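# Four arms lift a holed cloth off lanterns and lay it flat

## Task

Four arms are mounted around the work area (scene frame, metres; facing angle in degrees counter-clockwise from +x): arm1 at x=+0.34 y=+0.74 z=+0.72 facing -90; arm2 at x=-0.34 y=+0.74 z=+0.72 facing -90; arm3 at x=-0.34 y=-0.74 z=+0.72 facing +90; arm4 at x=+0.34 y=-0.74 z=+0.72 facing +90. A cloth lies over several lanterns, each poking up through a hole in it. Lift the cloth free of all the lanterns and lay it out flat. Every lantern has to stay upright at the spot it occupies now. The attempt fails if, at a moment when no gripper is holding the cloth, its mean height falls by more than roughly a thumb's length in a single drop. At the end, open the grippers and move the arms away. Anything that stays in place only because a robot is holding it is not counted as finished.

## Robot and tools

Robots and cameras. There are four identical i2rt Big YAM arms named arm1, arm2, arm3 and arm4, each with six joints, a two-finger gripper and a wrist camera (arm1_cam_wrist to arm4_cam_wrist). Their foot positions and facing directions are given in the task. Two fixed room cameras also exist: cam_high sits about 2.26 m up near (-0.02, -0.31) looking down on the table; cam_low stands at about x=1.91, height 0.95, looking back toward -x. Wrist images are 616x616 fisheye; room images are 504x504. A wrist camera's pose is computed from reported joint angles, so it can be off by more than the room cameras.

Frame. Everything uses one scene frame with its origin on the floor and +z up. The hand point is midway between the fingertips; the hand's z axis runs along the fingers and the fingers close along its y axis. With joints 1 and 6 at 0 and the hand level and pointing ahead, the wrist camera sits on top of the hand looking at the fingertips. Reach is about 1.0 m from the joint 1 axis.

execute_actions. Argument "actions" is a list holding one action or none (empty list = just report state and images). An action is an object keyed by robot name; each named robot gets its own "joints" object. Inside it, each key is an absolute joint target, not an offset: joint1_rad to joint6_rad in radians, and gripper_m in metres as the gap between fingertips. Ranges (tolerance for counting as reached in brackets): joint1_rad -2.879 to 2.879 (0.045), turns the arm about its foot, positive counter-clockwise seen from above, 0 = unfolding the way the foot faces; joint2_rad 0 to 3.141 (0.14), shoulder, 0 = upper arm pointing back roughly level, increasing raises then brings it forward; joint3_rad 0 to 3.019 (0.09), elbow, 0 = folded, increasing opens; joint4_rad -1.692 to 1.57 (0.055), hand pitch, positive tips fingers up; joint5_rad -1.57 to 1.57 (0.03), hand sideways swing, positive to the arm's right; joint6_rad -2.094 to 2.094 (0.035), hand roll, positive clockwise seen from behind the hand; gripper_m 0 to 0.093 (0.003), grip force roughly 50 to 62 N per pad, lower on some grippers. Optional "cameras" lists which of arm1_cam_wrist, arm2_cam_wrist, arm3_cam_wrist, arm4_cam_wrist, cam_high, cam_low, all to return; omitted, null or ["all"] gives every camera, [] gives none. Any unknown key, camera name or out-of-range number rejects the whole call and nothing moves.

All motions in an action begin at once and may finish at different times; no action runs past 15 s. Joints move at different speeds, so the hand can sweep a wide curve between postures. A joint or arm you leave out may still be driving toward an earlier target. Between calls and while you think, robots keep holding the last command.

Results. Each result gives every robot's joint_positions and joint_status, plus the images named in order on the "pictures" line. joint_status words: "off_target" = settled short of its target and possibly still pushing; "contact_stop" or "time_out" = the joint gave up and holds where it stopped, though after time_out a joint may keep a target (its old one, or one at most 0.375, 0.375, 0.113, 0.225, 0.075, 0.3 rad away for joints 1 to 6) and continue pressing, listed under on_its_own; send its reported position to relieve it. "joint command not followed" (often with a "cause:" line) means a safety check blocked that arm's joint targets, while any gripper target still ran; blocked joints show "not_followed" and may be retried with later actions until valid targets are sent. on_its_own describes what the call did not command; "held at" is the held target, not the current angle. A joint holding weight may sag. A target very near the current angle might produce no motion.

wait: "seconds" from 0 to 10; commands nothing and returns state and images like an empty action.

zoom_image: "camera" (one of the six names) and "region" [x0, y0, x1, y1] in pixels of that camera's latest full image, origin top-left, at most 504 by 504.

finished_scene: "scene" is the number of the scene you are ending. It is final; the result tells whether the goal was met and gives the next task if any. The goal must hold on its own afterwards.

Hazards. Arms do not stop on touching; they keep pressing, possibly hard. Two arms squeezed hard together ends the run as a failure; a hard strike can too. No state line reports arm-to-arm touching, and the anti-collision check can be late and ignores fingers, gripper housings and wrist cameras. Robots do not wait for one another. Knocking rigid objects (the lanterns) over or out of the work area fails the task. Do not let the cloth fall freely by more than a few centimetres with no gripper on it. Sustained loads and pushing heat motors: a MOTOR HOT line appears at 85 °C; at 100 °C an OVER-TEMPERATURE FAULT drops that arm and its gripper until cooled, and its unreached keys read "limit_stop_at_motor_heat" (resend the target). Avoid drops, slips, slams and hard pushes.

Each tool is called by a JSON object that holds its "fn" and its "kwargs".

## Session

{"fn": "execute_actions", "kwargs": {"actions": []}}

Scene clock: 0.00 s.
Motor temperatures (°C, as the motors report them): arm1=[23 24 25 20 22 21] | arm2=[21 23 25 24 20 22] | arm3=[22 24 26 21 22 22] | arm4=[20 24 25 21 20 22]
arm1.joint_positions: joint1_rad=+0.004 joint2_rad=+0.448 joint3_rad=+1.468 joint4_rad=-1.524 joint5_rad=-0.017 joint6_rad=-0.016 gripper_m=+0.094
arm1.joint_status: not commanded
arm1.hand: x=+0.3426 y=+0.6224 z=+1.3034 quat_wxyz=(-0.368, -0.592, -0.621, +0.360) (m; scene frame)
arm2.joint_positions: joint1_rad=-0.013 joint2_rad=+0.446 joint3_rad=+1.461 joint4_rad=-1.526 joint5_rad=+0.002 joint6_rad=+0.004 gripper_m=+0.094
arm2.joint_status: not commanded
arm2.hand: x=-0.3396 y=+0.6126 z=+1.3664 quat_wxyz=(-0.352, -0.621, -0.601, +0.360) (m; scene frame)
arm3.joint_positions: joint1_rad=+0.009 joint2_rad=+0.439 joint3_rad=+1.449 joint4_rad=-1.519 joint5_rad=-0.011 joint6_rad=+0.005 gripper_m=+0.095
arm3.joint_status: not commanded
arm3.hand: x=-0.3465 y=-0.6188 z=+1.3324 quat_wxyz=(-0.350, +0.624, -0.592, -0.370) (m; scene frame)
arm4.joint_positions: joint1_rad=+0.002 joint2_rad=+0.439 joint3_rad=+1.476 joint4_rad=-1.542 joint5_rad=+0.004 joint6_rad=+0.007 gripper_m=+0.094
arm4.joint_status: not commanded
arm4.hand: x=+0.3418 y=-0.6272 z=+1.3910 quat_wxyz=(-0.367, +0.594, -0.621, -0.357) (m; scene frame)
pictures: arm1_cam_wrist, arm2_cam_wrist, arm3_cam_wrist, arm4_cam_wrist, cam_high, cam_low
Images, in order (width x height): arm1_cam_wrist 616x616, arm2_cam_wrist 616x616, arm3_cam_wrist 616x616, arm4_cam_wrist 616x616, cam_high 504x504, cam_low 504x504.

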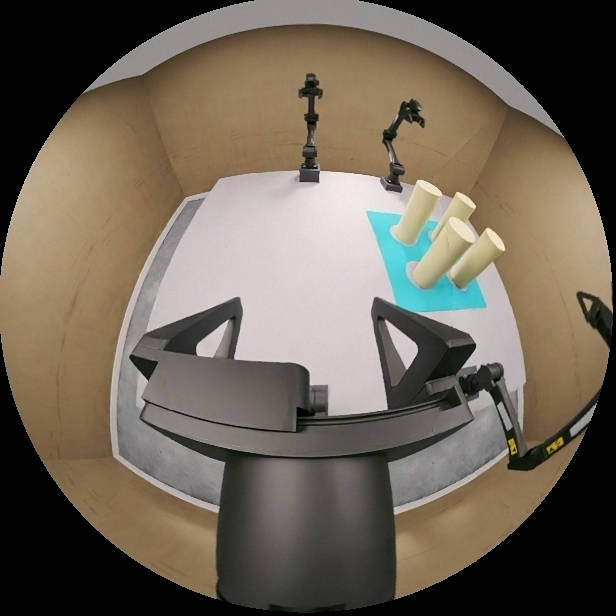

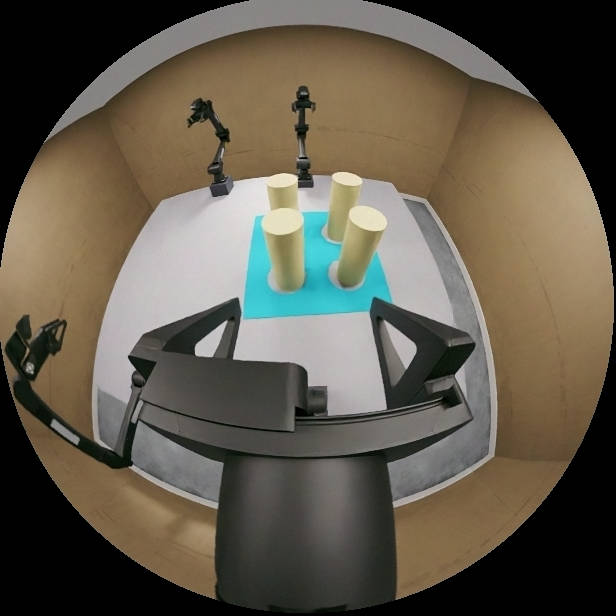

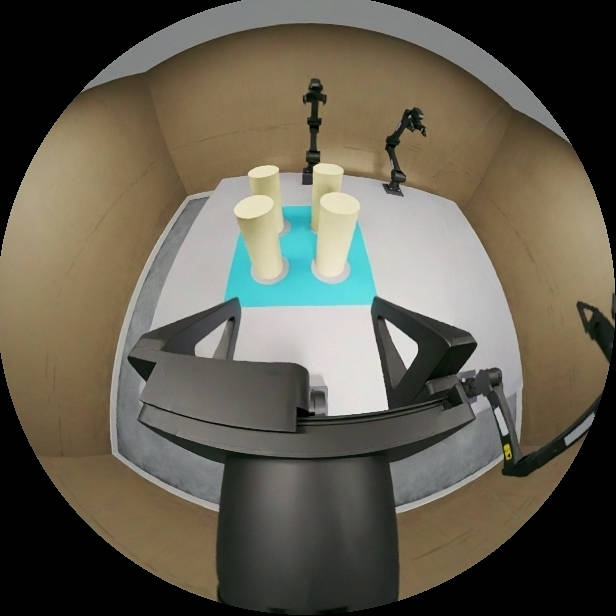

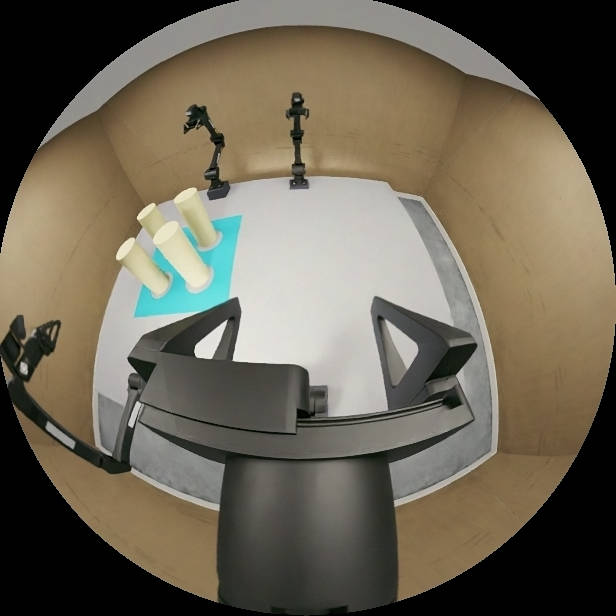

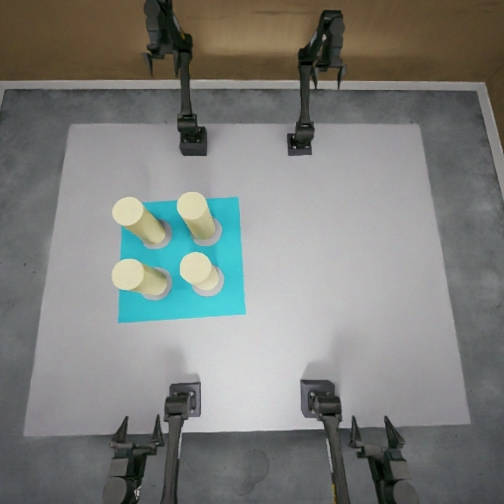

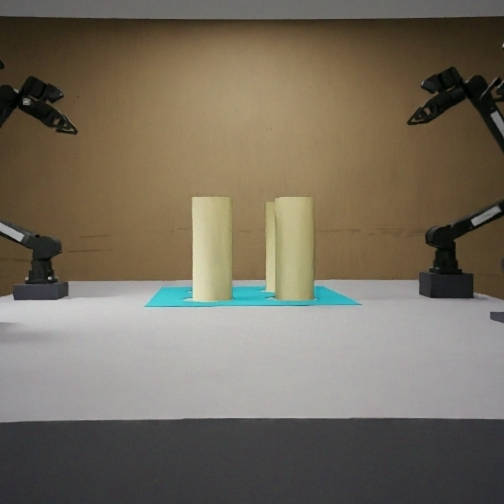

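{"fn": "zoom_image", "kwargs": {"camera": "cam_high", "region": [90, 180, 270, 340]}}

Region (90, 180, 270, 340) of cam_high's 504x504 image, scaled by 2.800, with more detail than that image has.

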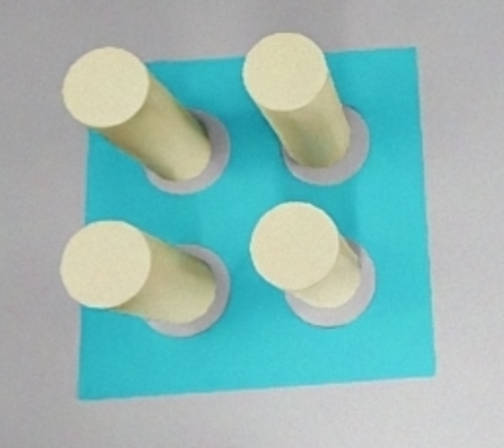

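{"fn": "execute_actions", "kwargs": {"actions": [{"arm1": {"joints": {"joint1_rad": -0.832, "joint2_rad": 1.3, "joint3_rad": 1.51, "joint4_rad": -1.4, "joint6_rad": -0.095, "gripper_m": 0.09}}, "arm2": {"joints": {"joint1_rad": -0.752, "joint2_rad": 1.3, "joint3_rad": 1.49, "joint4_rad": -1.4, "joint6_rad": -1.625, "gripper_m": 0.09}}, "arm3": {"joints": {"joint1_rad": 0.70, "joint2_rad": 1.3, "joint3_rad": 1.385, "joint4_rad": -1.4, "joint6_rad": 1.49, "gripper_m": 0.09}}, "arm4": {"joints": {"joint1_rad": 0.747, "joint2_rad": 1.3, "joint3_rad": 1.53, "joint4_rad": -1.4, "joint6_rad": -0.125, "gripper_m": 0.09}}}], "cameras": []}}

{"fn": "execute_actions", "kwargs": {"actions": [{"arm1": {"joints": {"joint2_rad": 1.94, "joint4_rad": -1.107}}, "arm2": {"joints": {"joint2_rad": 2.035, "joint4_rad": -0.99}}, "arm3": {"joints": {"joint2_rad": 1.91, "joint4_rad": -1.005}}, "arm4": {"joints": {"joint2_rad": 2.115, "joint4_rad": -0.975}}}]}}

Scene clock: 22.67 s.
Motor temperatures (°C, as the motors report them): arm1=[23 24 28 20 22 21] | arm2=[21 23 27 24 20 22] | arm3=[22 24 28 21 22 22] | arm4=[20 24 27 21 20 22]
arm1.joint_positions: joint1_rad=-0.839 joint2_rad=+1.310 joint3_rad=+1.493 joint4_rad=-1.406 joint5_rad=-0.018 joint6_rad=-0.083 gripper_m=+0.090
arm1.joint_status: all done
arm1.hand: x=+0.0090 y=+0.4377 z=+1.0972 quat_wxyz=(-0.070, -0.900, -0.398, +0.165) (m; scene frame)
arm2.joint_positions: joint1_rad=-0.757 joint2_rad=+1.306 joint3_rad=+1.471 joint4_rad=-1.412 joint5_rad=+0.001 joint6_rad=-1.614 gripper_m=+0.090
arm2.joint_status: all done
arm2.hand: x=-0.6446 y=+0.4212 z=+1.1496 quat_wxyz=(+0.064, -0.351, -0.923, +0.146) (m; scene frame)
arm3.joint_positions: joint1_rad=+0.705 joint2_rad=+1.318 joint3_rad=+1.373 joint4_rad=-1.414 joint5_rad=-0.010 joint6_rad=+1.477 gripper_m=+0.090
arm3.joint_status: all done
arm3.hand: x=-0.6264 y=-0.4295 z=+1.0702 quat_wxyz=(+0.034, +0.405, -0.908, -0.101) (m; scene frame)
arm4.joint_positions: joint1_rad=+0.746 joint2_rad=+1.301 joint3_rad=+1.517 joint4_rad=-1.406 joint5_rad=+0.005 joint6_rad=-0.112 gripper_m=+0.090
arm4.joint_status: all done
arm4.hand: x=+0.0428 y=-0.4004 z=+1.1979 quat_wxyz=(-0.094, +0.913, -0.358, -0.169) (m; scene frame)
pictures: none
No camera images: the call's "cameras" was empty. Leave "cameras" out to get every camera's image.

Scene clock: 24.27 s.
Motor temperatures (°C, as the motors report them): arm1=[23 24 28 20 22 21] | arm2=[21 23 27 24 20 22] | arm3=[22 24 28 21 22 22] | arm4=[20 25 27 21 20 22]
arm1.joint_positions: joint1_rad=-0.839 joint2_rad=+1.956 joint3_rad=+1.493 joint4_rad=-1.115 joint5_rad=-0.018 joint6_rad=-0.083 gripper_m=+0.090
arm1.joint_status: all done
arm1.hand: x=-0.0790 y=+0.3534 z=+0.7858 quat_wxyz=(-0.012, -0.915, -0.403, -0.002) (m; scene frame)
arm2.joint_positions: joint1_rad=-0.757 joint2_rad=+2.046 joint3_rad=+1.471 joint4_rad=-1.004 joint5_rad=+0.001 joint6_rad=-1.615 gripper_m=+0.090
arm2.joint_status: all done
arm2.hand: x=-0.7351 y=+0.3288 z=+0.7881 quat_wxyz=(-0.001, -0.355, -0.935, -0.006) (m; scene frame)
arm3.joint_positions: joint1_rad=+0.705 joint2_rad=+1.939 joint3_rad=+1.373 joint4_rad=-1.021 joint5_rad=-0.010 joint6_rad=+1.477 gripper_m=+0.090
arm3.joint_status: all done
arm3.hand: x=-0.7012 y=-0.3433 z=+0.7842 quat_wxyz=(-0.003, +0.406, -0.914, +0.007) (m; scene frame)
arm4.joint_positions: joint1_rad=+0.746 joint2_rad=+2.117 joint3_rad=+1.517 joint4_rad=-0.985 joint5_rad=+0.005 joint6_rad=-0.112 gripper_m=+0.090
arm4.joint_status: all done
arm4.hand: x=-0.0481 y=-0.2933 z=+0.7889 quat_wxyz=(-0.002, +0.931, -0.365, +0.005) (m; scene frame)
pictures: arm1_cam_wrist, arm2_cam_wrist, arm3_cam_wrist, arm4_cam_wrist, cam_high, cam_low
camera_calibration (this result's frames):
arm1_cam_wrist: T_world_to_cam=[[-0.737999, 0.674101, -0.0307397, -0.269826], [0.539427, 0.616704, 0.573319, -0.622488], [0.405432, 0.406527, -0.818756, 0.662271], [0, 0, 0, 1]] pos_world=[-0.13185, 0.29655, 0.890828]
arm2_cam_wrist: T_world_to_cam=[[-0.668143, -0.743819, -0.017836, -0.225513], [-0.606845, 0.530922, 0.59149, -1.08238], [-0.430492, 0.406024, -0.806115, 0.307107], [0, 0, 0, 1]] pos_world=[-0.675306, 0.282226, 0.883759]
arm3_cam_wrist: T_world_to_cam=[[0.743814, -0.668287, 0.0115351, 0.284404], [-0.548778, -0.600765, 0.581313, -1.03865], [-0.381554, -0.438719, -0.813598, 0.344907], [0, 0, 0, 1]] pos_world=[-0.649929, -0.282602, 0.881114]
arm4_cam_wrist: T_world_to_cam=[[0.674893, 0.737878, 0.00747766, 0.241514], [0.588826, -0.544616, 0.597225, -0.600016], [0.444751, -0.39866, -0.802039, 0.657856], [0, 0, 0, 1]] pos_world=[-0.102274, -0.242726, 0.884165]
Images, in order (width x height): arm1_cam_wrist 616x616, arm2_cam_wrist 616x616, arm3_cam_wrist 616x616, arm4_cam_wrist 616x616, cam_high 504x504, cam_low 504x504.

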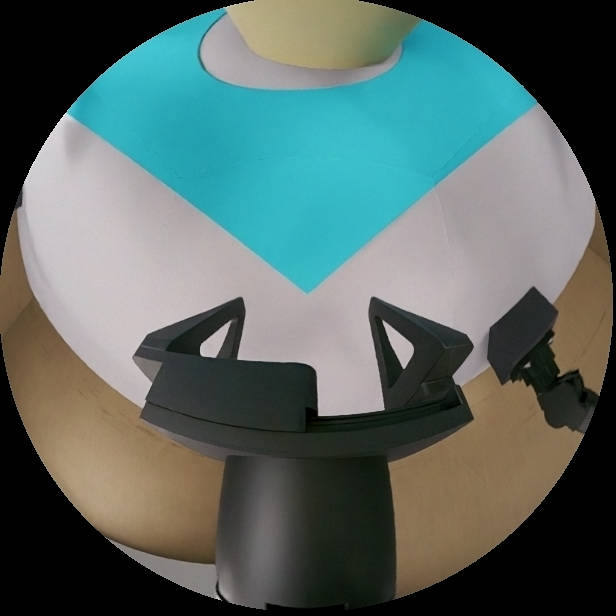

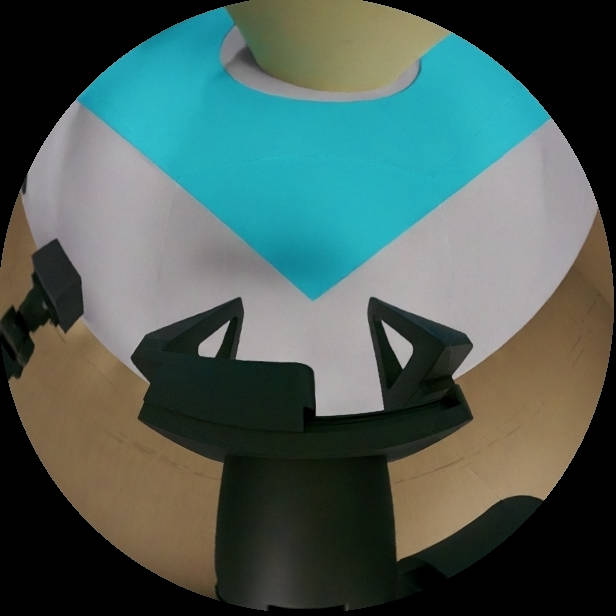

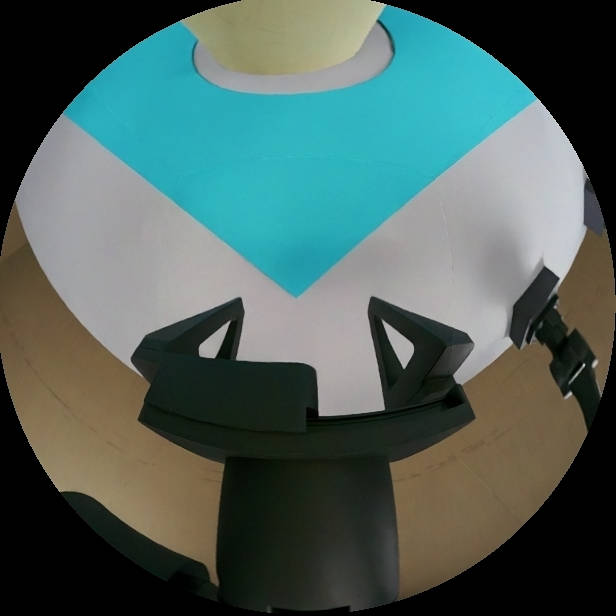

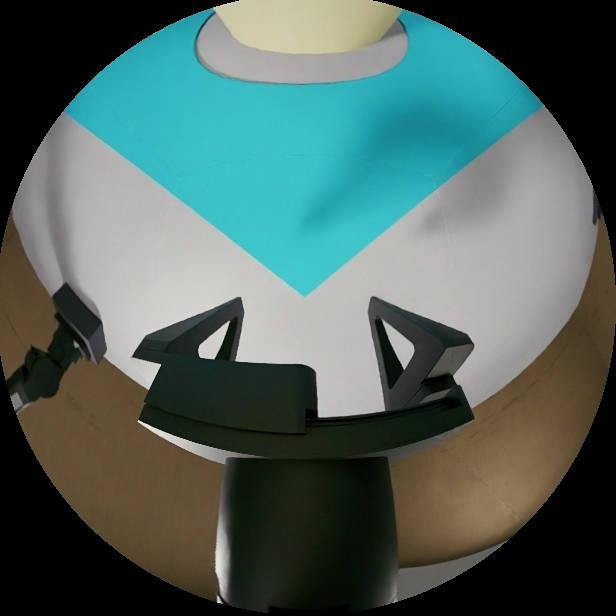

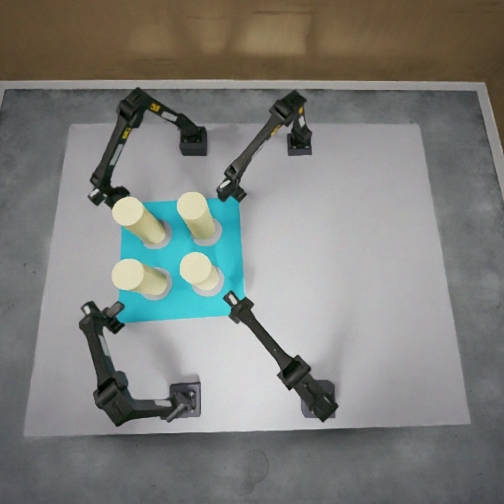

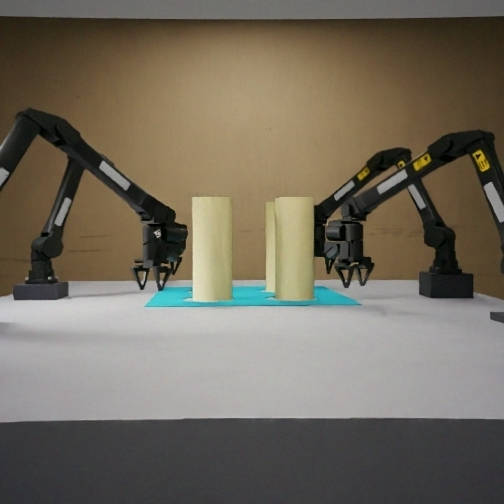

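{"fn": "execute_actions", "kwargs": {"actions": [{"arm1": {"joints": {"joint2_rad": 2.04, "joint3_rad": 1.437, "joint4_rad": -0.955}}, "arm2": {"joints": {"joint1_rad": -0.768, "joint2_rad": 2.16, "joint3_rad": 1.455, "joint4_rad": -0.856}}, "arm3": {"joints": {"joint1_rad": 0.712, "joint2_rad": 2.045, "joint3_rad": 1.355, "joint4_rad": -0.862}}, "arm4": {"joints": {"joint2_rad": 2.215, "joint3_rad": 1.483, "joint4_rad": -0.837}}}], "cameras": ["arm1_cam_wrist", "arm2_cam_wrist", "arm3_cam_wrist", "arm4_cam_wrist"]}}

Scene clock: 36.17 s.
Motor temperatures (°C, as the motors report them): arm1=[23 26 29 20 22 21] | arm2=[21 24 28 24 20 22] | arm3=[22 26 29 21 22 22] | arm4=[20 26 28 21 20 22]
arm1.joint_positions: joint1_rad=-0.830 joint2_rad=+2.029 joint3_rad=+1.442 joint4_rad=-0.965 joint5_rad=-0.014 joint6_rad=-0.084 gripper_m=+0.090
arm1.joint_status: all done
arm1.hand: x=-0.0805 y=+0.3453 z=+0.7295 quat_wxyz=(-0.015, -0.913, -0.408, +0.012) (m; scene frame)
arm2.joint_positions: joint1_rad=-0.757 joint2_rad=+2.150 joint3_rad=+1.465 joint4_rad=-0.867 joint5_rad=+0.001 joint6_rad=-1.615 gripper_m=+0.090
arm2.joint_status: all done
arm2.hand: x=-0.7439 y=+0.3199 z=+0.7286 quat_wxyz=(+0.004, -0.355, -0.935, +0.007) (m; scene frame)
arm3.joint_positions: joint1_rad=+0.706 joint2_rad=+2.038 joint3_rad=+1.360 joint4_rad=-0.876 joint5_rad=-0.011 joint6_rad=+1.479 gripper_m=+0.090
arm3.joint_status: all done
arm3.hand: x=-0.7112 y=-0.3325 z=+0.7281 quat_wxyz=(+0.003, +0.406, -0.914, -0.009) (m; scene frame)
arm4.joint_positions: joint1_rad=+0.744 joint2_rad=+2.195 joint3_rad=+1.491 joint4_rad=-0.847 joint5_rad=+0.003 joint6_rad=-0.112 gripper_m=+0.090
arm4.joint_status: all done
arm4.hand: x=-0.0519 y=-0.2879 z=+0.7370 quat_wxyz=(-0.009, +0.931, -0.366, -0.011) (m; scene frame)
pictures: arm1_cam_wrist, arm2_cam_wrist, arm3_cam_wrist, arm4_cam_wrist
camera_calibration (this result's frames):
arm1_cam_wrist: T_world_to_cam=[[-0.745605, 0.665936, -0.0245633, -0.269475], [0.545293, 0.630887, 0.551939, -0.573244], [0.383053, 0.398134, -0.833522, 0.631935], [0, 0, 0, 1]] pos_world=[-0.130401, 0.28951, 0.836509]
arm2_cam_wrist: T_world_to_cam=[[-0.668464, -0.743672, 0.010372, -0.259877], [-0.595025, 0.543112, 0.592431, -1.04363], [-0.446208, 0.389847, -0.805555, 0.252108], [0, 0, 0, 1]] pos_world=[-0.68221, 0.275259, 0.824058]
arm3_cam_wrist: T_world_to_cam=[[0.743438, -0.668459, -0.0215238, 0.323458], [-0.535826, -0.61457, 0.578959, -0.998713], [-0.400238, -0.418887, -0.815073, 0.29456], [0, 0, 0, 1]] pos_world=[-0.657713, -0.274174, 0.825264]
arm4_cam_wrist: T_world_to_cam=[[0.676145, 0.736705, 0.00967718, 0.238531], [0.602097, -0.560078, 0.569027, -0.54687], [0.424625, -0.378918, -0.822262, 0.639592], [0, 0, 0, 1]] pos_world=[-0.1036, -0.239663, 0.834787]
Images, in order (width x height): arm1_cam_wrist 616x616, arm2_cam_wrist 616x616, arm3_cam_wrist 616x616, arm4_cam_wrist 616x616.

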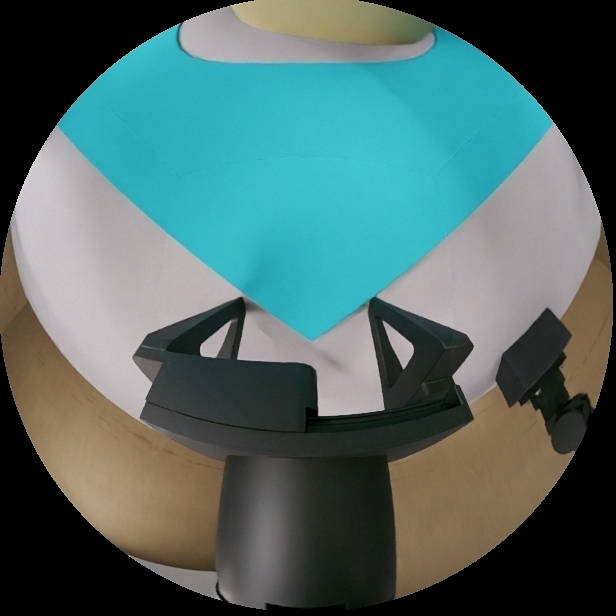

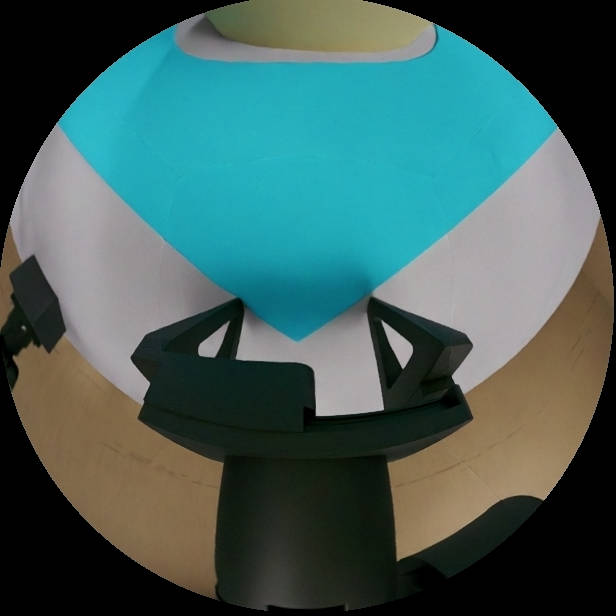

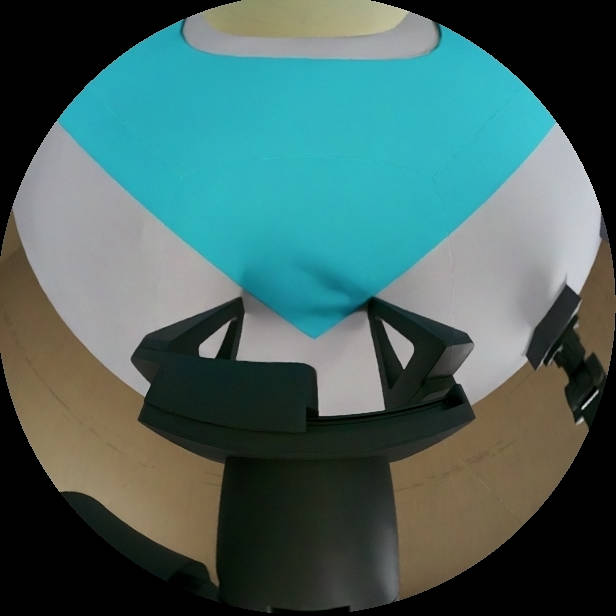

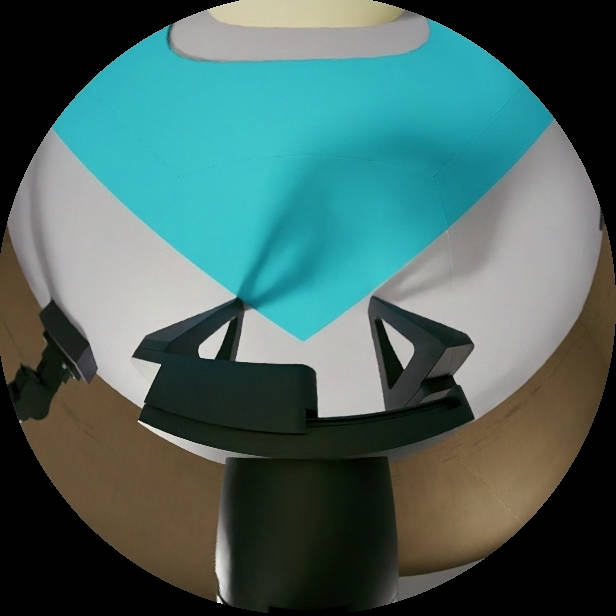

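{"fn": "execute_actions", "kwargs": {"actions": [{"arm1": {"joints": {"gripper_m": 0.0}}, "arm2": {"joints": {"gripper_m": 0.0}}, "arm3": {"joints": {"gripper_m": 0.0}}, "arm4": {"joints": {"gripper_m": 0.0}}}]}}

Scene clock: 38.23 s.
Motor temperatures (°C, as the motors report them): arm1=[23 26 29 20 22 21] | arm2=[21 24 28 24 20 22] | arm3=[22 26 29 21 22 22] | arm4=[20 26 27 21 20 22]
arm1.joint_positions: joint1_rad=-0.830 joint2_rad=+2.029 joint3_rad=+1.442 joint4_rad=-0.965 joint5_rad=-0.016 joint6_rad=-0.085 gripper_m=+0.003
arm1.joint_status: gripper_m off_target (ended at +0.003, target +0.000)
arm1.hand: x=-0.0804 y=+0.3450 z=+0.7295 quat_wxyz=(-0.016, -0.913, -0.408, +0.012) (m; scene frame)
arm2.joint_positions: joint1_rad=-0.758 joint2_rad=+2.150 joint3_rad=+1.465 joint4_rad=-0.867 joint5_rad=+0.001 joint6_rad=-1.615 gripper_m=+0.003
arm2.joint_status: all done
arm2.hand: x=-0.7442 y=+0.3202 z=+0.7286 quat_wxyz=(+0.004, -0.356, -0.935, +0.007) (m; scene frame)
arm3.joint_positions: joint1_rad=+0.706 joint2_rad=+2.038 joint3_rad=+1.360 joint4_rad=-0.876 joint5_rad=-0.011 joint6_rad=+1.479 gripper_m=+0.003
arm3.joint_status: all done
arm3.hand: x=-0.7112 y=-0.3325 z=+0.7281 quat_wxyz=(+0.003, +0.406, -0.914, -0.009) (m; scene frame)
arm4.joint_positions: joint1_rad=+0.744 joint2_rad=+2.195 joint3_rad=+1.491 joint4_rad=-0.846 joint5_rad=+0.004 joint6_rad=-0.112 gripper_m=+0.003
arm4.joint_status: gripper_m off_target (ended at +0.003, target +0.000)
arm4.hand: x=-0.0519 y=-0.2877 z=+0.7370 quat_wxyz=(-0.010, +0.931, -0.366, -0.011) (m; scene frame)
pictures: arm1_cam_wrist, arm2_cam_wrist, arm3_cam_wrist, arm4_cam_wrist, cam_high, cam_low
camera_calibration (this result's frames):
arm1_cam_wrist: T_world_to_cam=[[-0.745876, 0.665577, -0.0260041, -0.268077], [0.544761, 0.632018, 0.55117, -0.572944], [0.383281, 0.396938, -0.833988, 0.632826], [0, 0, 0, 1]] pos_world=[-0.130385, 0.289344, 0.836587]
arm2_cam_wrist: T_world_to_cam=[[-0.668748, -0.743417, 0.010372, -0.260152], [-0.594814, 0.543336, 0.592438, -1.04391], [-0.446064, 0.390022, -0.805549, 0.251891], [0, 0, 0, 1]] pos_world=[-0.682547, 0.275547, 0.824058]
arm3_cam_wrist: T_world_to_cam=[[0.743438, -0.668459, -0.0215238, 0.323458], [-0.535826, -0.61457, 0.578959, -0.998713], [-0.400238, -0.418887, -0.815073, 0.29456], [0, 0, 0, 1]] pos_world=[-0.657713, -0.274174, 0.825264]
arm4_cam_wrist: T_world_to_cam=[[0.675878, 0.736938, 0.0105351, 0.2378], [0.602248, -0.560475, 0.568476, -0.546432], [0.424836, -0.377876, -0.822632, 0.640277], [0, 0, 0, 1]] pos_world=[-0.103649, -0.23956, 0.83484]
Images, in order (width x height): arm1_cam_wrist 616x616, arm2_cam_wrist 616x616, arm3_cam_wrist 616x616, arm4_cam_wrist 616x616, cam_high 504x504, cam_low 504x504.

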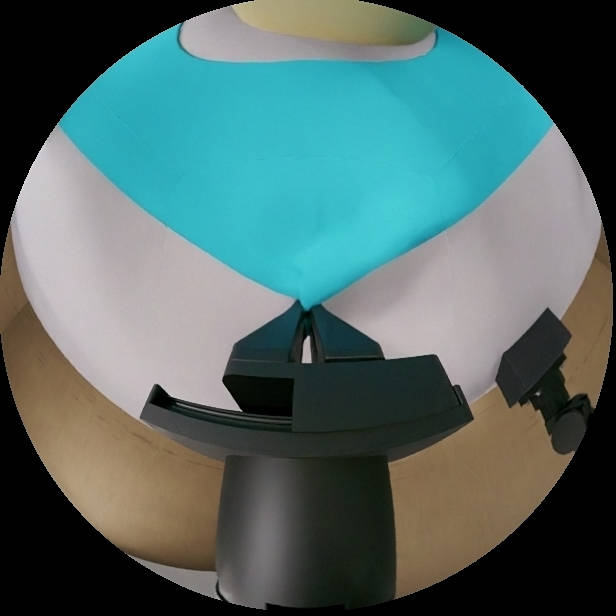

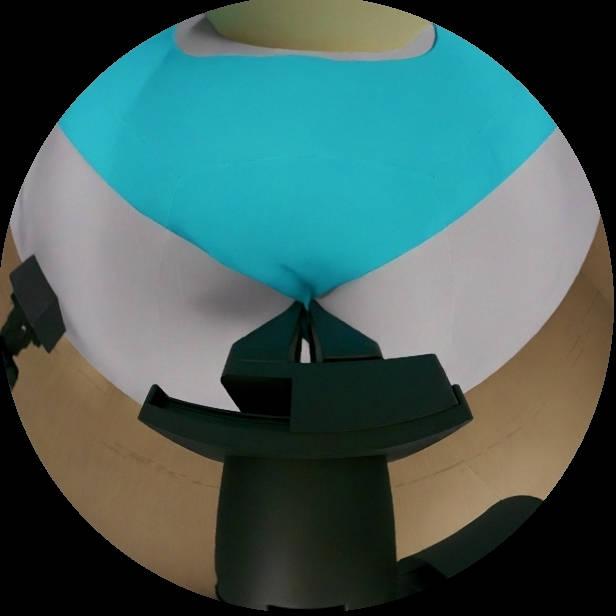

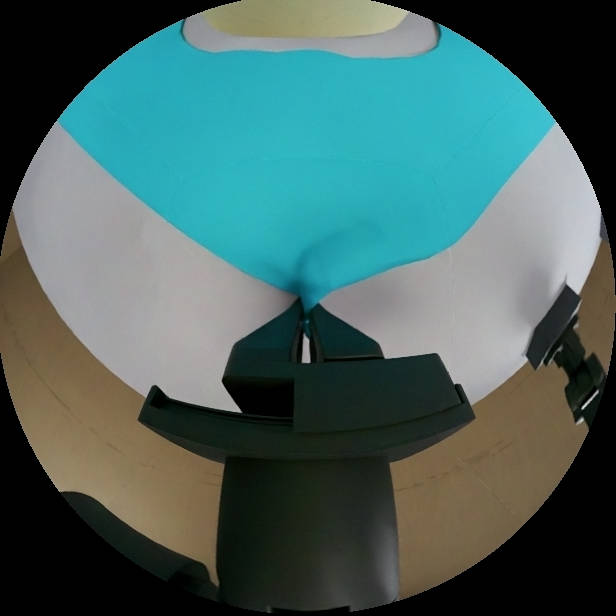

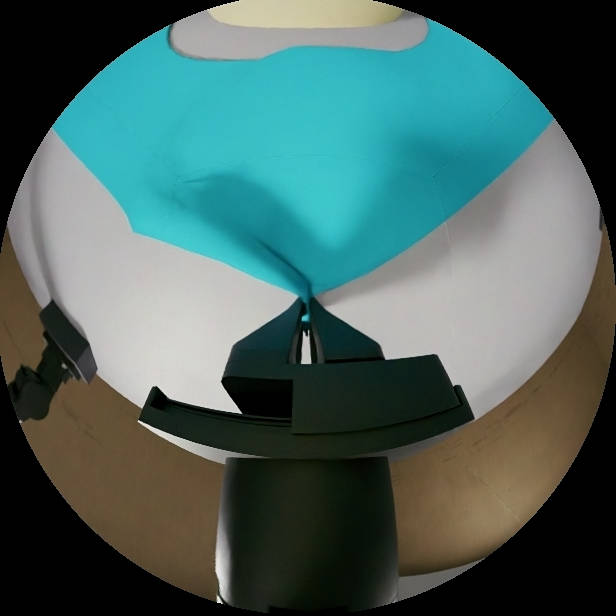

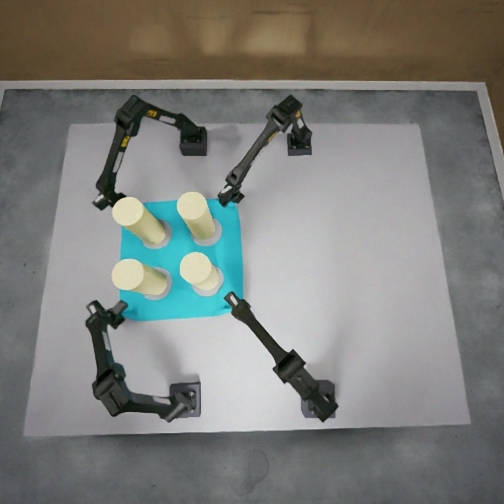

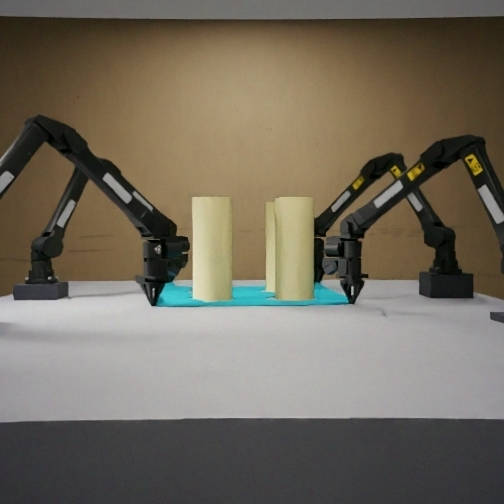

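{"fn": "execute_actions", "kwargs": {"actions": [{"arm1": {"joints": {"joint2_rad": 1.905, "joint3_rad": 1.607, "joint4_rad": -1.25}}, "arm2": {"joints": {"joint2_rad": 2.006, "joint3_rad": 1.59, "joint4_rad": -1.137}}, "arm3": {"joints": {"joint2_rad": 1.89, "joint3_rad": 1.502, "joint4_rad": -1.16}}, "arm4": {"joints": {"joint2_rad": 2.05, "joint3_rad": 1.578, "joint4_rad": -1.103}}}], "cameras": ["cam_high", "cam_low"]}}

Scene clock: 51.10 s.
Motor temperatures (°C, as the motors report them): arm1=[23 27 28 20 22 21] | arm2=[21 25 27 24 20 22] | arm3=[22 26 29 21 22 22] | arm4=[20 27 27 21 20 22]
arm1.joint_positions: joint1_rad=-0.830 joint2_rad=+1.898 joint3_rad=+1.578 joint4_rad=-1.235 joint5_rad=-0.017 joint6_rad=-0.085 gripper_m=+0.003
arm1.joint_status: all done
arm1.hand: x=-0.0807 y=+0.3456 z=+0.8479 quat_wxyz=(-0.016, -0.913, -0.408, +0.010) (m; scene frame)
arm2.joint_positions: joint1_rad=-0.758 joint2_rad=+2.002 joint3_rad=+1.554 joint4_rad=-1.122 joint5_rad=-0.003 joint6_rad=-1.615 gripper_m=+0.003
arm2.joint_status: all done
arm2.hand: x=-0.7439 y=+0.3194 z=+0.8406 quat_wxyz=(-0.001, -0.356, -0.935, -0.001) (m; scene frame)
arm3.joint_positions: joint1_rad=+0.706 joint2_rad=+1.883 joint3_rad=+1.471 joint4_rad=-1.142 joint5_rad=-0.008 joint6_rad=+1.479 gripper_m=+0.003
arm3.joint_status: all done
arm3.hand: x=-0.7134 y=-0.3314 z=+0.8467 quat_wxyz=(+0.001, +0.406, -0.914, -0.009) (m; scene frame)
arm4.joint_positions: joint1_rad=+0.744 joint2_rad=+2.038 joint3_rad=+1.565 joint4_rad=-1.086 joint5_rad=+0.004 joint6_rad=-0.112 gripper_m=+0.003
arm4.joint_status: all done
arm4.hand: x=-0.0523 y=-0.2876 z=+0.8497 quat_wxyz=(-0.007, +0.931, -0.366, -0.007) (m; scene frame)
pictures: cam_high, cam_low
Images, in order (width x height): cam_high 504x504, cam_low 504x504.

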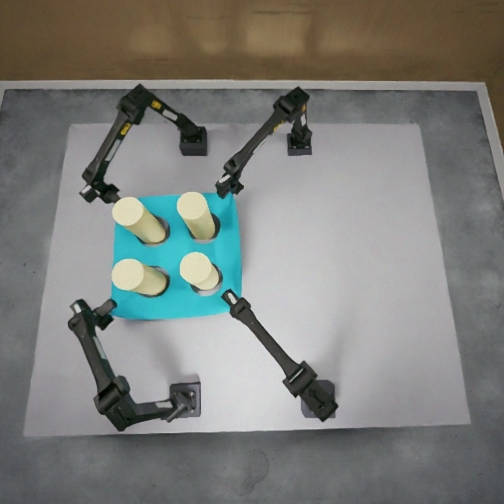

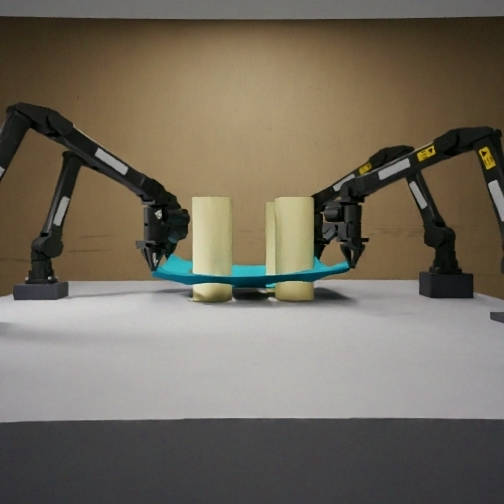

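{"fn": "execute_actions", "kwargs": {"actions": [{"arm1": {"joints": {"joint2_rad": 1.838, "joint3_rad": 1.79, "joint4_rad": -1.509}}, "arm2": {"joints": {"joint1_rad": -0.785, "joint2_rad": 1.911, "joint3_rad": 1.748, "joint4_rad": -1.387}}, "arm3": {"joints": {"joint1_rad": 0.73, "joint2_rad": 1.812, "joint3_rad": 1.677, "joint4_rad": -1.42}}, "arm4": {"joints": {"joint2_rad": 1.932, "joint3_rad": 1.698, "joint4_rad": -1.344}}}], "cameras": ["cam_high", "cam_low"]}}

Scene clock: 57.93 s.
Motor temperatures (°C, as the motors report them): arm1=[23 27 30 20 22 21] | arm2=[21 25 28 24 20 22] | arm3=[22 26 30 21 22 22] | arm4=[20 27 28 21 20 22]
arm1.joint_positions: joint1_rad=-0.830 joint2_rad=+1.838 joint3_rad=+1.751 joint4_rad=-1.489 joint5_rad=-0.017 joint6_rad=-0.085 gripper_m=+0.003
arm1.joint_status: all done
arm1.hand: x=-0.0745 y=+0.3522 z=+0.9452 quat_wxyz=(-0.012, -0.913, -0.408, +0.000) (m; scene frame)
arm2.joint_positions: joint1_rad=-0.762 joint2_rad=+1.906 joint3_rad=+1.705 joint4_rad=-1.371 joint5_rad=-0.005 joint6_rad=-1.615 gripper_m=+0.003
arm2.joint_status: all done
arm2.hand: x=-0.7439 y=+0.3214 z=+0.9493 quat_wxyz=(-0.002, -0.357, -0.934, -0.001) (m; scene frame)
arm3.joint_positions: joint1_rad=+0.714 joint2_rad=+1.818 joint3_rad=+1.635 joint4_rad=-1.400 joint5_rad=-0.005 joint6_rad=+1.479 gripper_m=+0.003
arm3.joint_status: all done
arm3.hand: x=-0.7141 y=-0.3377 z=+0.9410 quat_wxyz=(-0.005, +0.409, -0.912, +0.005) (m; scene frame)
arm4.joint_positions: joint1_rad=+0.744 joint2_rad=+1.922 joint3_rad=+1.681 joint4_rad=-1.322 joint5_rad=+0.004 joint6_rad=-0.112 gripper_m=+0.003
arm4.joint_status: all done
arm4.hand: x=-0.0472 y=-0.2939 z=+0.9574 quat_wxyz=(-0.006, +0.931, -0.366, -0.005) (m; scene frame)
pictures: cam_high, cam_low
Images, in order (width x height): cam_high 504x504, cam_low 504x504.

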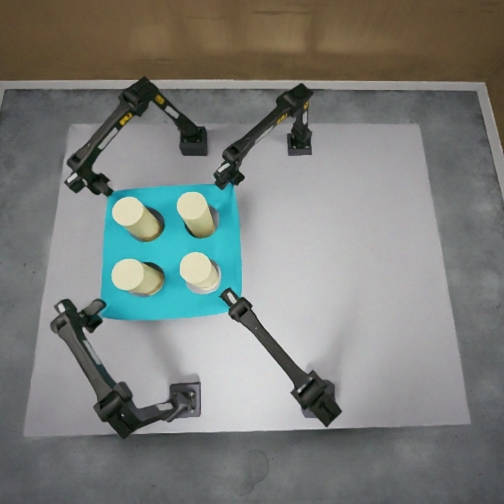

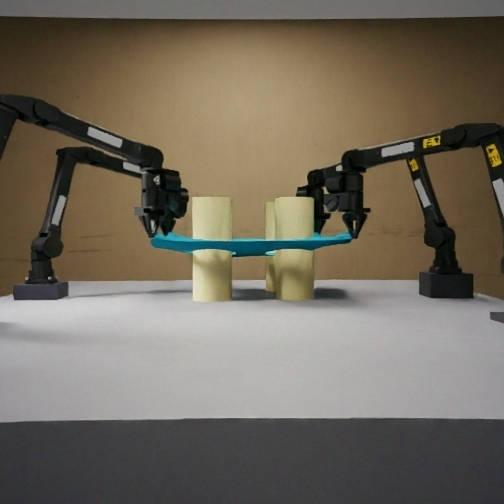

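{"fn": "execute_actions", "kwargs": {"actions": [{"arm1": {"joints": {"joint2_rad": 1.724, "joint3_rad": 1.897, "joint4_rad": -1.552}}, "arm2": {"joints": {"joint2_rad": 1.771, "joint3_rad": 1.803, "joint4_rad": -1.41}}, "arm3": {"joints": {"joint2_rad": 1.677, "joint3_rad": 1.761, "joint4_rad": -1.46}}, "arm4": {"joints": {"joint2_rad": 1.783, "joint3_rad": 1.742, "joint4_rad": -1.366}}}], "cameras": ["cam_high", "cam_low"]}}

Scene clock: 63.77 s.
Motor temperatures (°C, as the motors report them): arm1=[23 27 31 20 22 21] | arm2=[21 25 29 24 20 22] | arm3=[22 27 31 21 22 22] | arm4=[20 27 29 21 20 22]
arm1.joint_positions: joint1_rad=-0.830 joint2_rad=+1.725 joint3_rad=+1.860 joint4_rad=-1.533 joint5_rad=-0.018 joint6_rad=-0.085 gripper_m=+0.003
arm1.joint_status: all done
arm1.hand: x=-0.0748 y=+0.3526 z=+1.0505 quat_wxyz=(-0.042, -0.909, -0.407, +0.084) (m; scene frame)
arm2.joint_positions: joint1_rad=-0.762 joint2_rad=+1.768 joint3_rad=+1.759 joint4_rad=-1.395 joint5_rad=-0.006 joint6_rad=-1.615 gripper_m=+0.003
arm2.joint_status: all done
arm2.hand: x=-0.7445 y=+0.3204 z=+1.0485 quat_wxyz=(+0.031, -0.356, -0.931, +0.076) (m; scene frame)
arm3.joint_positions: joint1_rad=+0.714 joint2_rad=+1.673 joint3_rad=+1.723 joint4_rad=-1.441 joint5_rad=-0.005 joint6_rad=+1.479 gripper_m=+0.003
arm3.joint_status: all done
arm3.hand: x=-0.7153 y=-0.3381 z=+1.0528 quat_wxyz=(+0.026, +0.408, -0.908, -0.086) (m; scene frame)
arm4.joint_positions: joint1_rad=+0.744 joint2_rad=+1.775 joint3_rad=+1.721 joint4_rad=-1.345 joint5_rad=+0.004 joint6_rad=-0.112 gripper_m=+0.003
arm4.joint_status: all done
arm4.hand: x=-0.0470 y=-0.2945 z=+1.0562 quat_wxyz=(-0.045, +0.927, -0.364, -0.078) (m; scene frame)
pictures: cam_high, cam_low
Images, in order (width x height): cam_high 504x504, cam_low 504x504.

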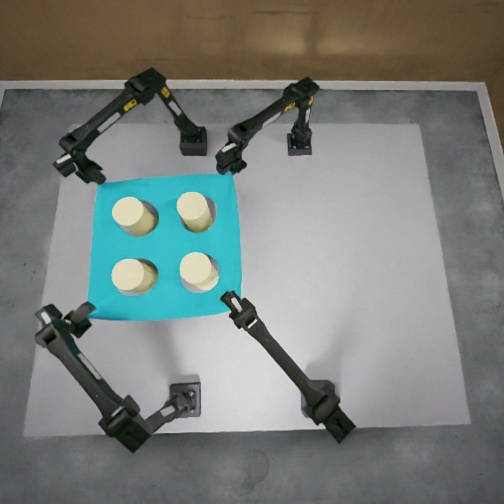

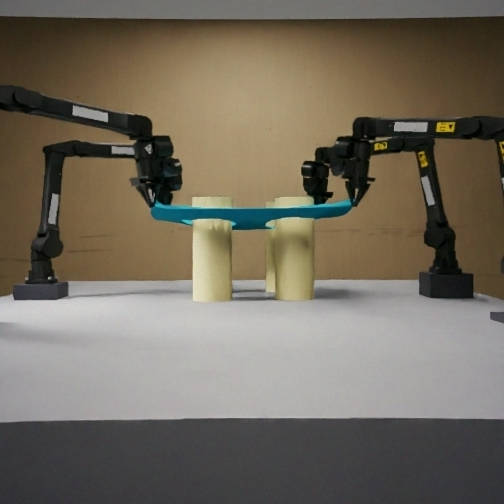

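{"fn": "execute_actions", "kwargs": {"actions": [{"arm1": {"joints": {"joint2_rad": 1.611, "joint3_rad": 1.976, "joint4_rad": -1.464}}, "arm2": {"joints": {"joint2_rad": 1.626, "joint3_rad": 1.835, "joint4_rad": -1.303}}, "arm3": {"joints": {"joint2_rad": 1.551, "joint3_rad": 1.822, "joint4_rad": -1.366}}, "arm4": {"joints": {"joint2_rad": 1.628, "joint3_rad": 1.762, "joint4_rad": -1.262}}}], "cameras": ["cam_high", "cam_low"]}}

Scene clock: 68.90 s.
Motor temperatures (°C, as the motors report them): arm1=[23 27 32 20 22 21] | arm2=[21 25 30 24 20 22] | arm3=[22 27 32 21 22 22] | arm4=[20 27 29 21 20 22]
arm1.joint_positions: joint1_rad=-0.830 joint2_rad=+1.615 joint3_rad=+1.934 joint4_rad=-1.465 joint5_rad=-0.018 joint6_rad=-0.085 gripper_m=+0.003
arm1.joint_status: all done
arm1.hand: x=-0.0762 y=+0.3522 z=+1.1483 quat_wxyz=(-0.083, -0.891, -0.400, +0.201) (m; scene frame)
arm2.joint_positions: joint1_rad=-0.762 joint2_rad=+1.624 joint3_rad=+1.788 joint4_rad=-1.319 joint5_rad=-0.006 joint6_rad=-1.615 gripper_m=+0.003
arm2.joint_status: all done
arm2.hand: x=-0.7453 y=+0.3200 z=+1.1482 quat_wxyz=(+0.080, -0.349, -0.914, +0.189) (m; scene frame)
arm3.joint_positions: joint1_rad=+0.714 joint2_rad=+1.552 joint3_rad=+1.778 joint4_rad=-1.383 joint5_rad=-0.005 joint6_rad=+1.479 gripper_m=+0.003
arm3.joint_status: all done
arm3.hand: x=-0.7162 y=-0.3387 z=+1.1466 quat_wxyz=(+0.064, +0.402, -0.892, -0.196) (m; scene frame)
arm4.joint_positions: joint1_rad=+0.744 joint2_rad=+1.625 joint3_rad=+1.736 joint4_rad=-1.262 joint5_rad=+0.004 joint6_rad=-0.112 gripper_m=+0.003
arm4.joint_status: all done
arm4.hand: x=-0.0476 y=-0.2942 z=+1.1541 quat_wxyz=(-0.102, +0.910, -0.357, -0.186) (m; scene frame)
pictures: cam_high, cam_low
Images, in order (width x height): cam_high 504x504, cam_low 504x504.

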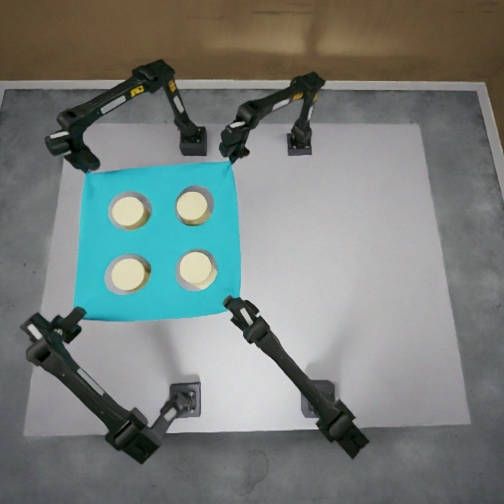

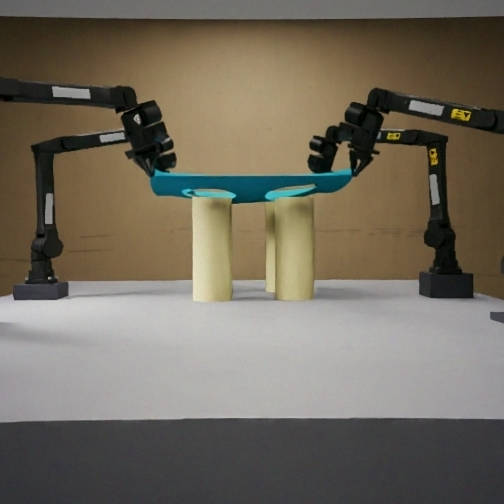

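{"fn": "execute_actions", "kwargs": {"actions": [], "cameras": ["cam_high", "cam_low"]}}

Scene clock: 76.73 s.
Motor temperatures (°C, as the motors report them): arm1=[23 27 32 20 22 21] | arm2=[21 25 31 24 20 22] | arm3=[22 26 33 21 22 22] | arm4=[20 27 30 21 20 22]
arm1.joint_positions: joint1_rad=-0.830 joint2_rad=+1.615 joint3_rad=+1.934 joint4_rad=-1.465 joint5_rad=-0.018 joint6_rad=-0.085 gripper_m=+0.003
arm1.joint_status: all done
arm1.hand: x=-0.0762 y=+0.3522 z=+1.1483 quat_wxyz=(-0.083, -0.891, -0.400, +0.201) (m; scene frame)
arm2.joint_positions: joint1_rad=-0.762 joint2_rad=+1.624 joint3_rad=+1.788 joint4_rad=-1.319 joint5_rad=-0.006 joint6_rad=-1.615 gripper_m=+0.003
arm2.joint_status: all done
arm2.hand: x=-0.7453 y=+0.3200 z=+1.1482 quat_wxyz=(+0.080, -0.349, -0.914, +0.189) (m; scene frame)
arm3.joint_positions: joint1_rad=+0.714 joint2_rad=+1.552 joint3_rad=+1.778 joint4_rad=-1.383 joint5_rad=-0.005 joint6_rad=+1.479 gripper_m=+0.003
arm3.joint_status: all done
arm3.hand: x=-0.7162 y=-0.3387 z=+1.1466 quat_wxyz=(+0.064, +0.402, -0.892, -0.196) (m; scene frame)
arm4.joint_positions: joint1_rad=+0.744 joint2_rad=+1.625 joint3_rad=+1.736 joint4_rad=-1.262 joint5_rad=+0.004 joint6_rad=-0.112 gripper_m=+0.003
arm4.joint_status: all done
arm4.hand: x=-0.0476 y=-0.2942 z=+1.1541 quat_wxyz=(-0.102, +0.910, -0.357, -0.186) (m; scene frame)
pictures: cam_high, cam_low
Images, in order (width x height): cam_high 504x504, cam_low 504x504.

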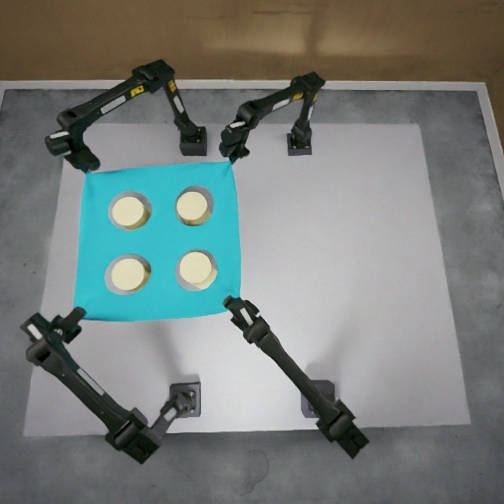

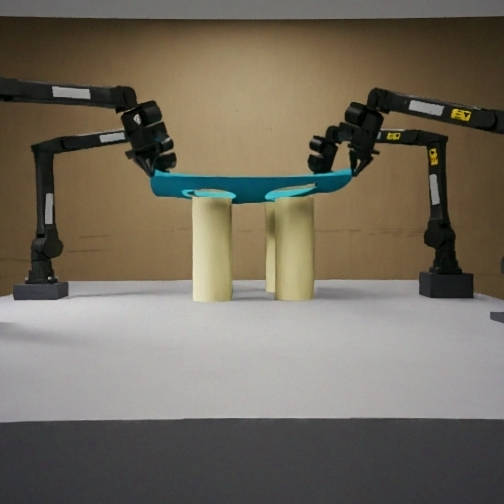

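{"fn": "execute_actions", "kwargs": {"actions": [{"arm1": {"joints": {"joint2_rad": 1.54, "joint3_rad": 2.116, "joint4_rad": -1.393}}, "arm2": {"joints": {"joint2_rad": 1.51, "joint3_rad": 1.912, "joint4_rad": -1.22}}, "arm3": {"joints": {"joint2_rad": 1.452, "joint3_rad": 1.933, "joint4_rad": -1.297}}, "arm4": {"joints": {"joint2_rad": 1.515, "joint3_rad": 1.836, "joint4_rad": -1.165}}}], "cameras": ["cam_high", "cam_low"]}}

Scene clock: 88.70 s.
Motor temperatures (°C, as the motors report them): arm1=[23 27 33 20 22 21] | arm2=[21 25 32 24 20 22] | arm3=[22 26 35 21 22 22] | arm4=[20 27 31 21 20 22]
arm1.joint_positions: joint1_rad=-0.830 joint2_rad=+1.551 joint3_rad=+2.071 joint4_rad=-1.398 joint5_rad=-0.018 joint6_rad=-0.085 gripper_m=+0.003
arm1.joint_status: all done
arm1.hand: x=-0.0758 y=+0.3535 z=+1.2579 quat_wxyz=(-0.125, -0.856, -0.385, +0.323) (m; scene frame)
arm2.joint_positions: joint1_rad=-0.763 joint2_rad=+1.511 joint3_rad=+1.866 joint4_rad=-1.236 joint5_rad=-0.007 joint6_rad=-1.616 gripper_m=+0.003
arm2.joint_status: all done
arm2.hand: x=-0.7425 y=+0.3228 z=+1.2613 quat_wxyz=(+0.132, -0.335, -0.880, +0.309) (m; scene frame)
arm3.joint_positions: joint1_rad=+0.714 joint2_rad=+1.453 joint3_rad=+1.892 joint4_rad=-1.314 joint5_rad=-0.003 joint6_rad=+1.479 gripper_m=+0.003
arm3.joint_status: all done
arm3.hand: x=-0.7129 y=-0.3438 z=+1.2636 quat_wxyz=(+0.107, +0.387, -0.857, -0.324) (m; scene frame)
arm4.joint_positions: joint1_rad=+0.744 joint2_rad=+1.516 joint3_rad=+1.806 joint4_rad=-1.168 joint5_rad=+0.005 joint6_rad=-0.112 gripper_m=+0.003
arm4.joint_status: all done
arm4.hand: x=-0.0484 y=-0.2935 z=+1.2641 quat_wxyz=(-0.164, +0.874, -0.344, -0.302) (m; scene frame)
pictures: cam_high, cam_low
Images, in order (width x height): cam_high 504x504, cam_low 504x504.

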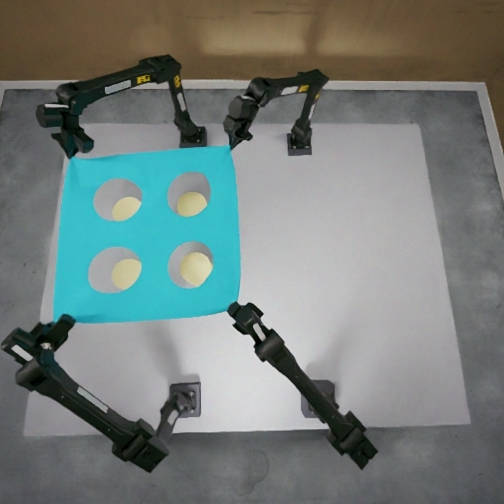

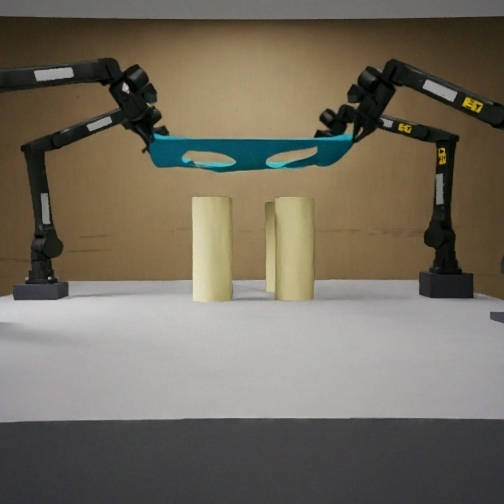

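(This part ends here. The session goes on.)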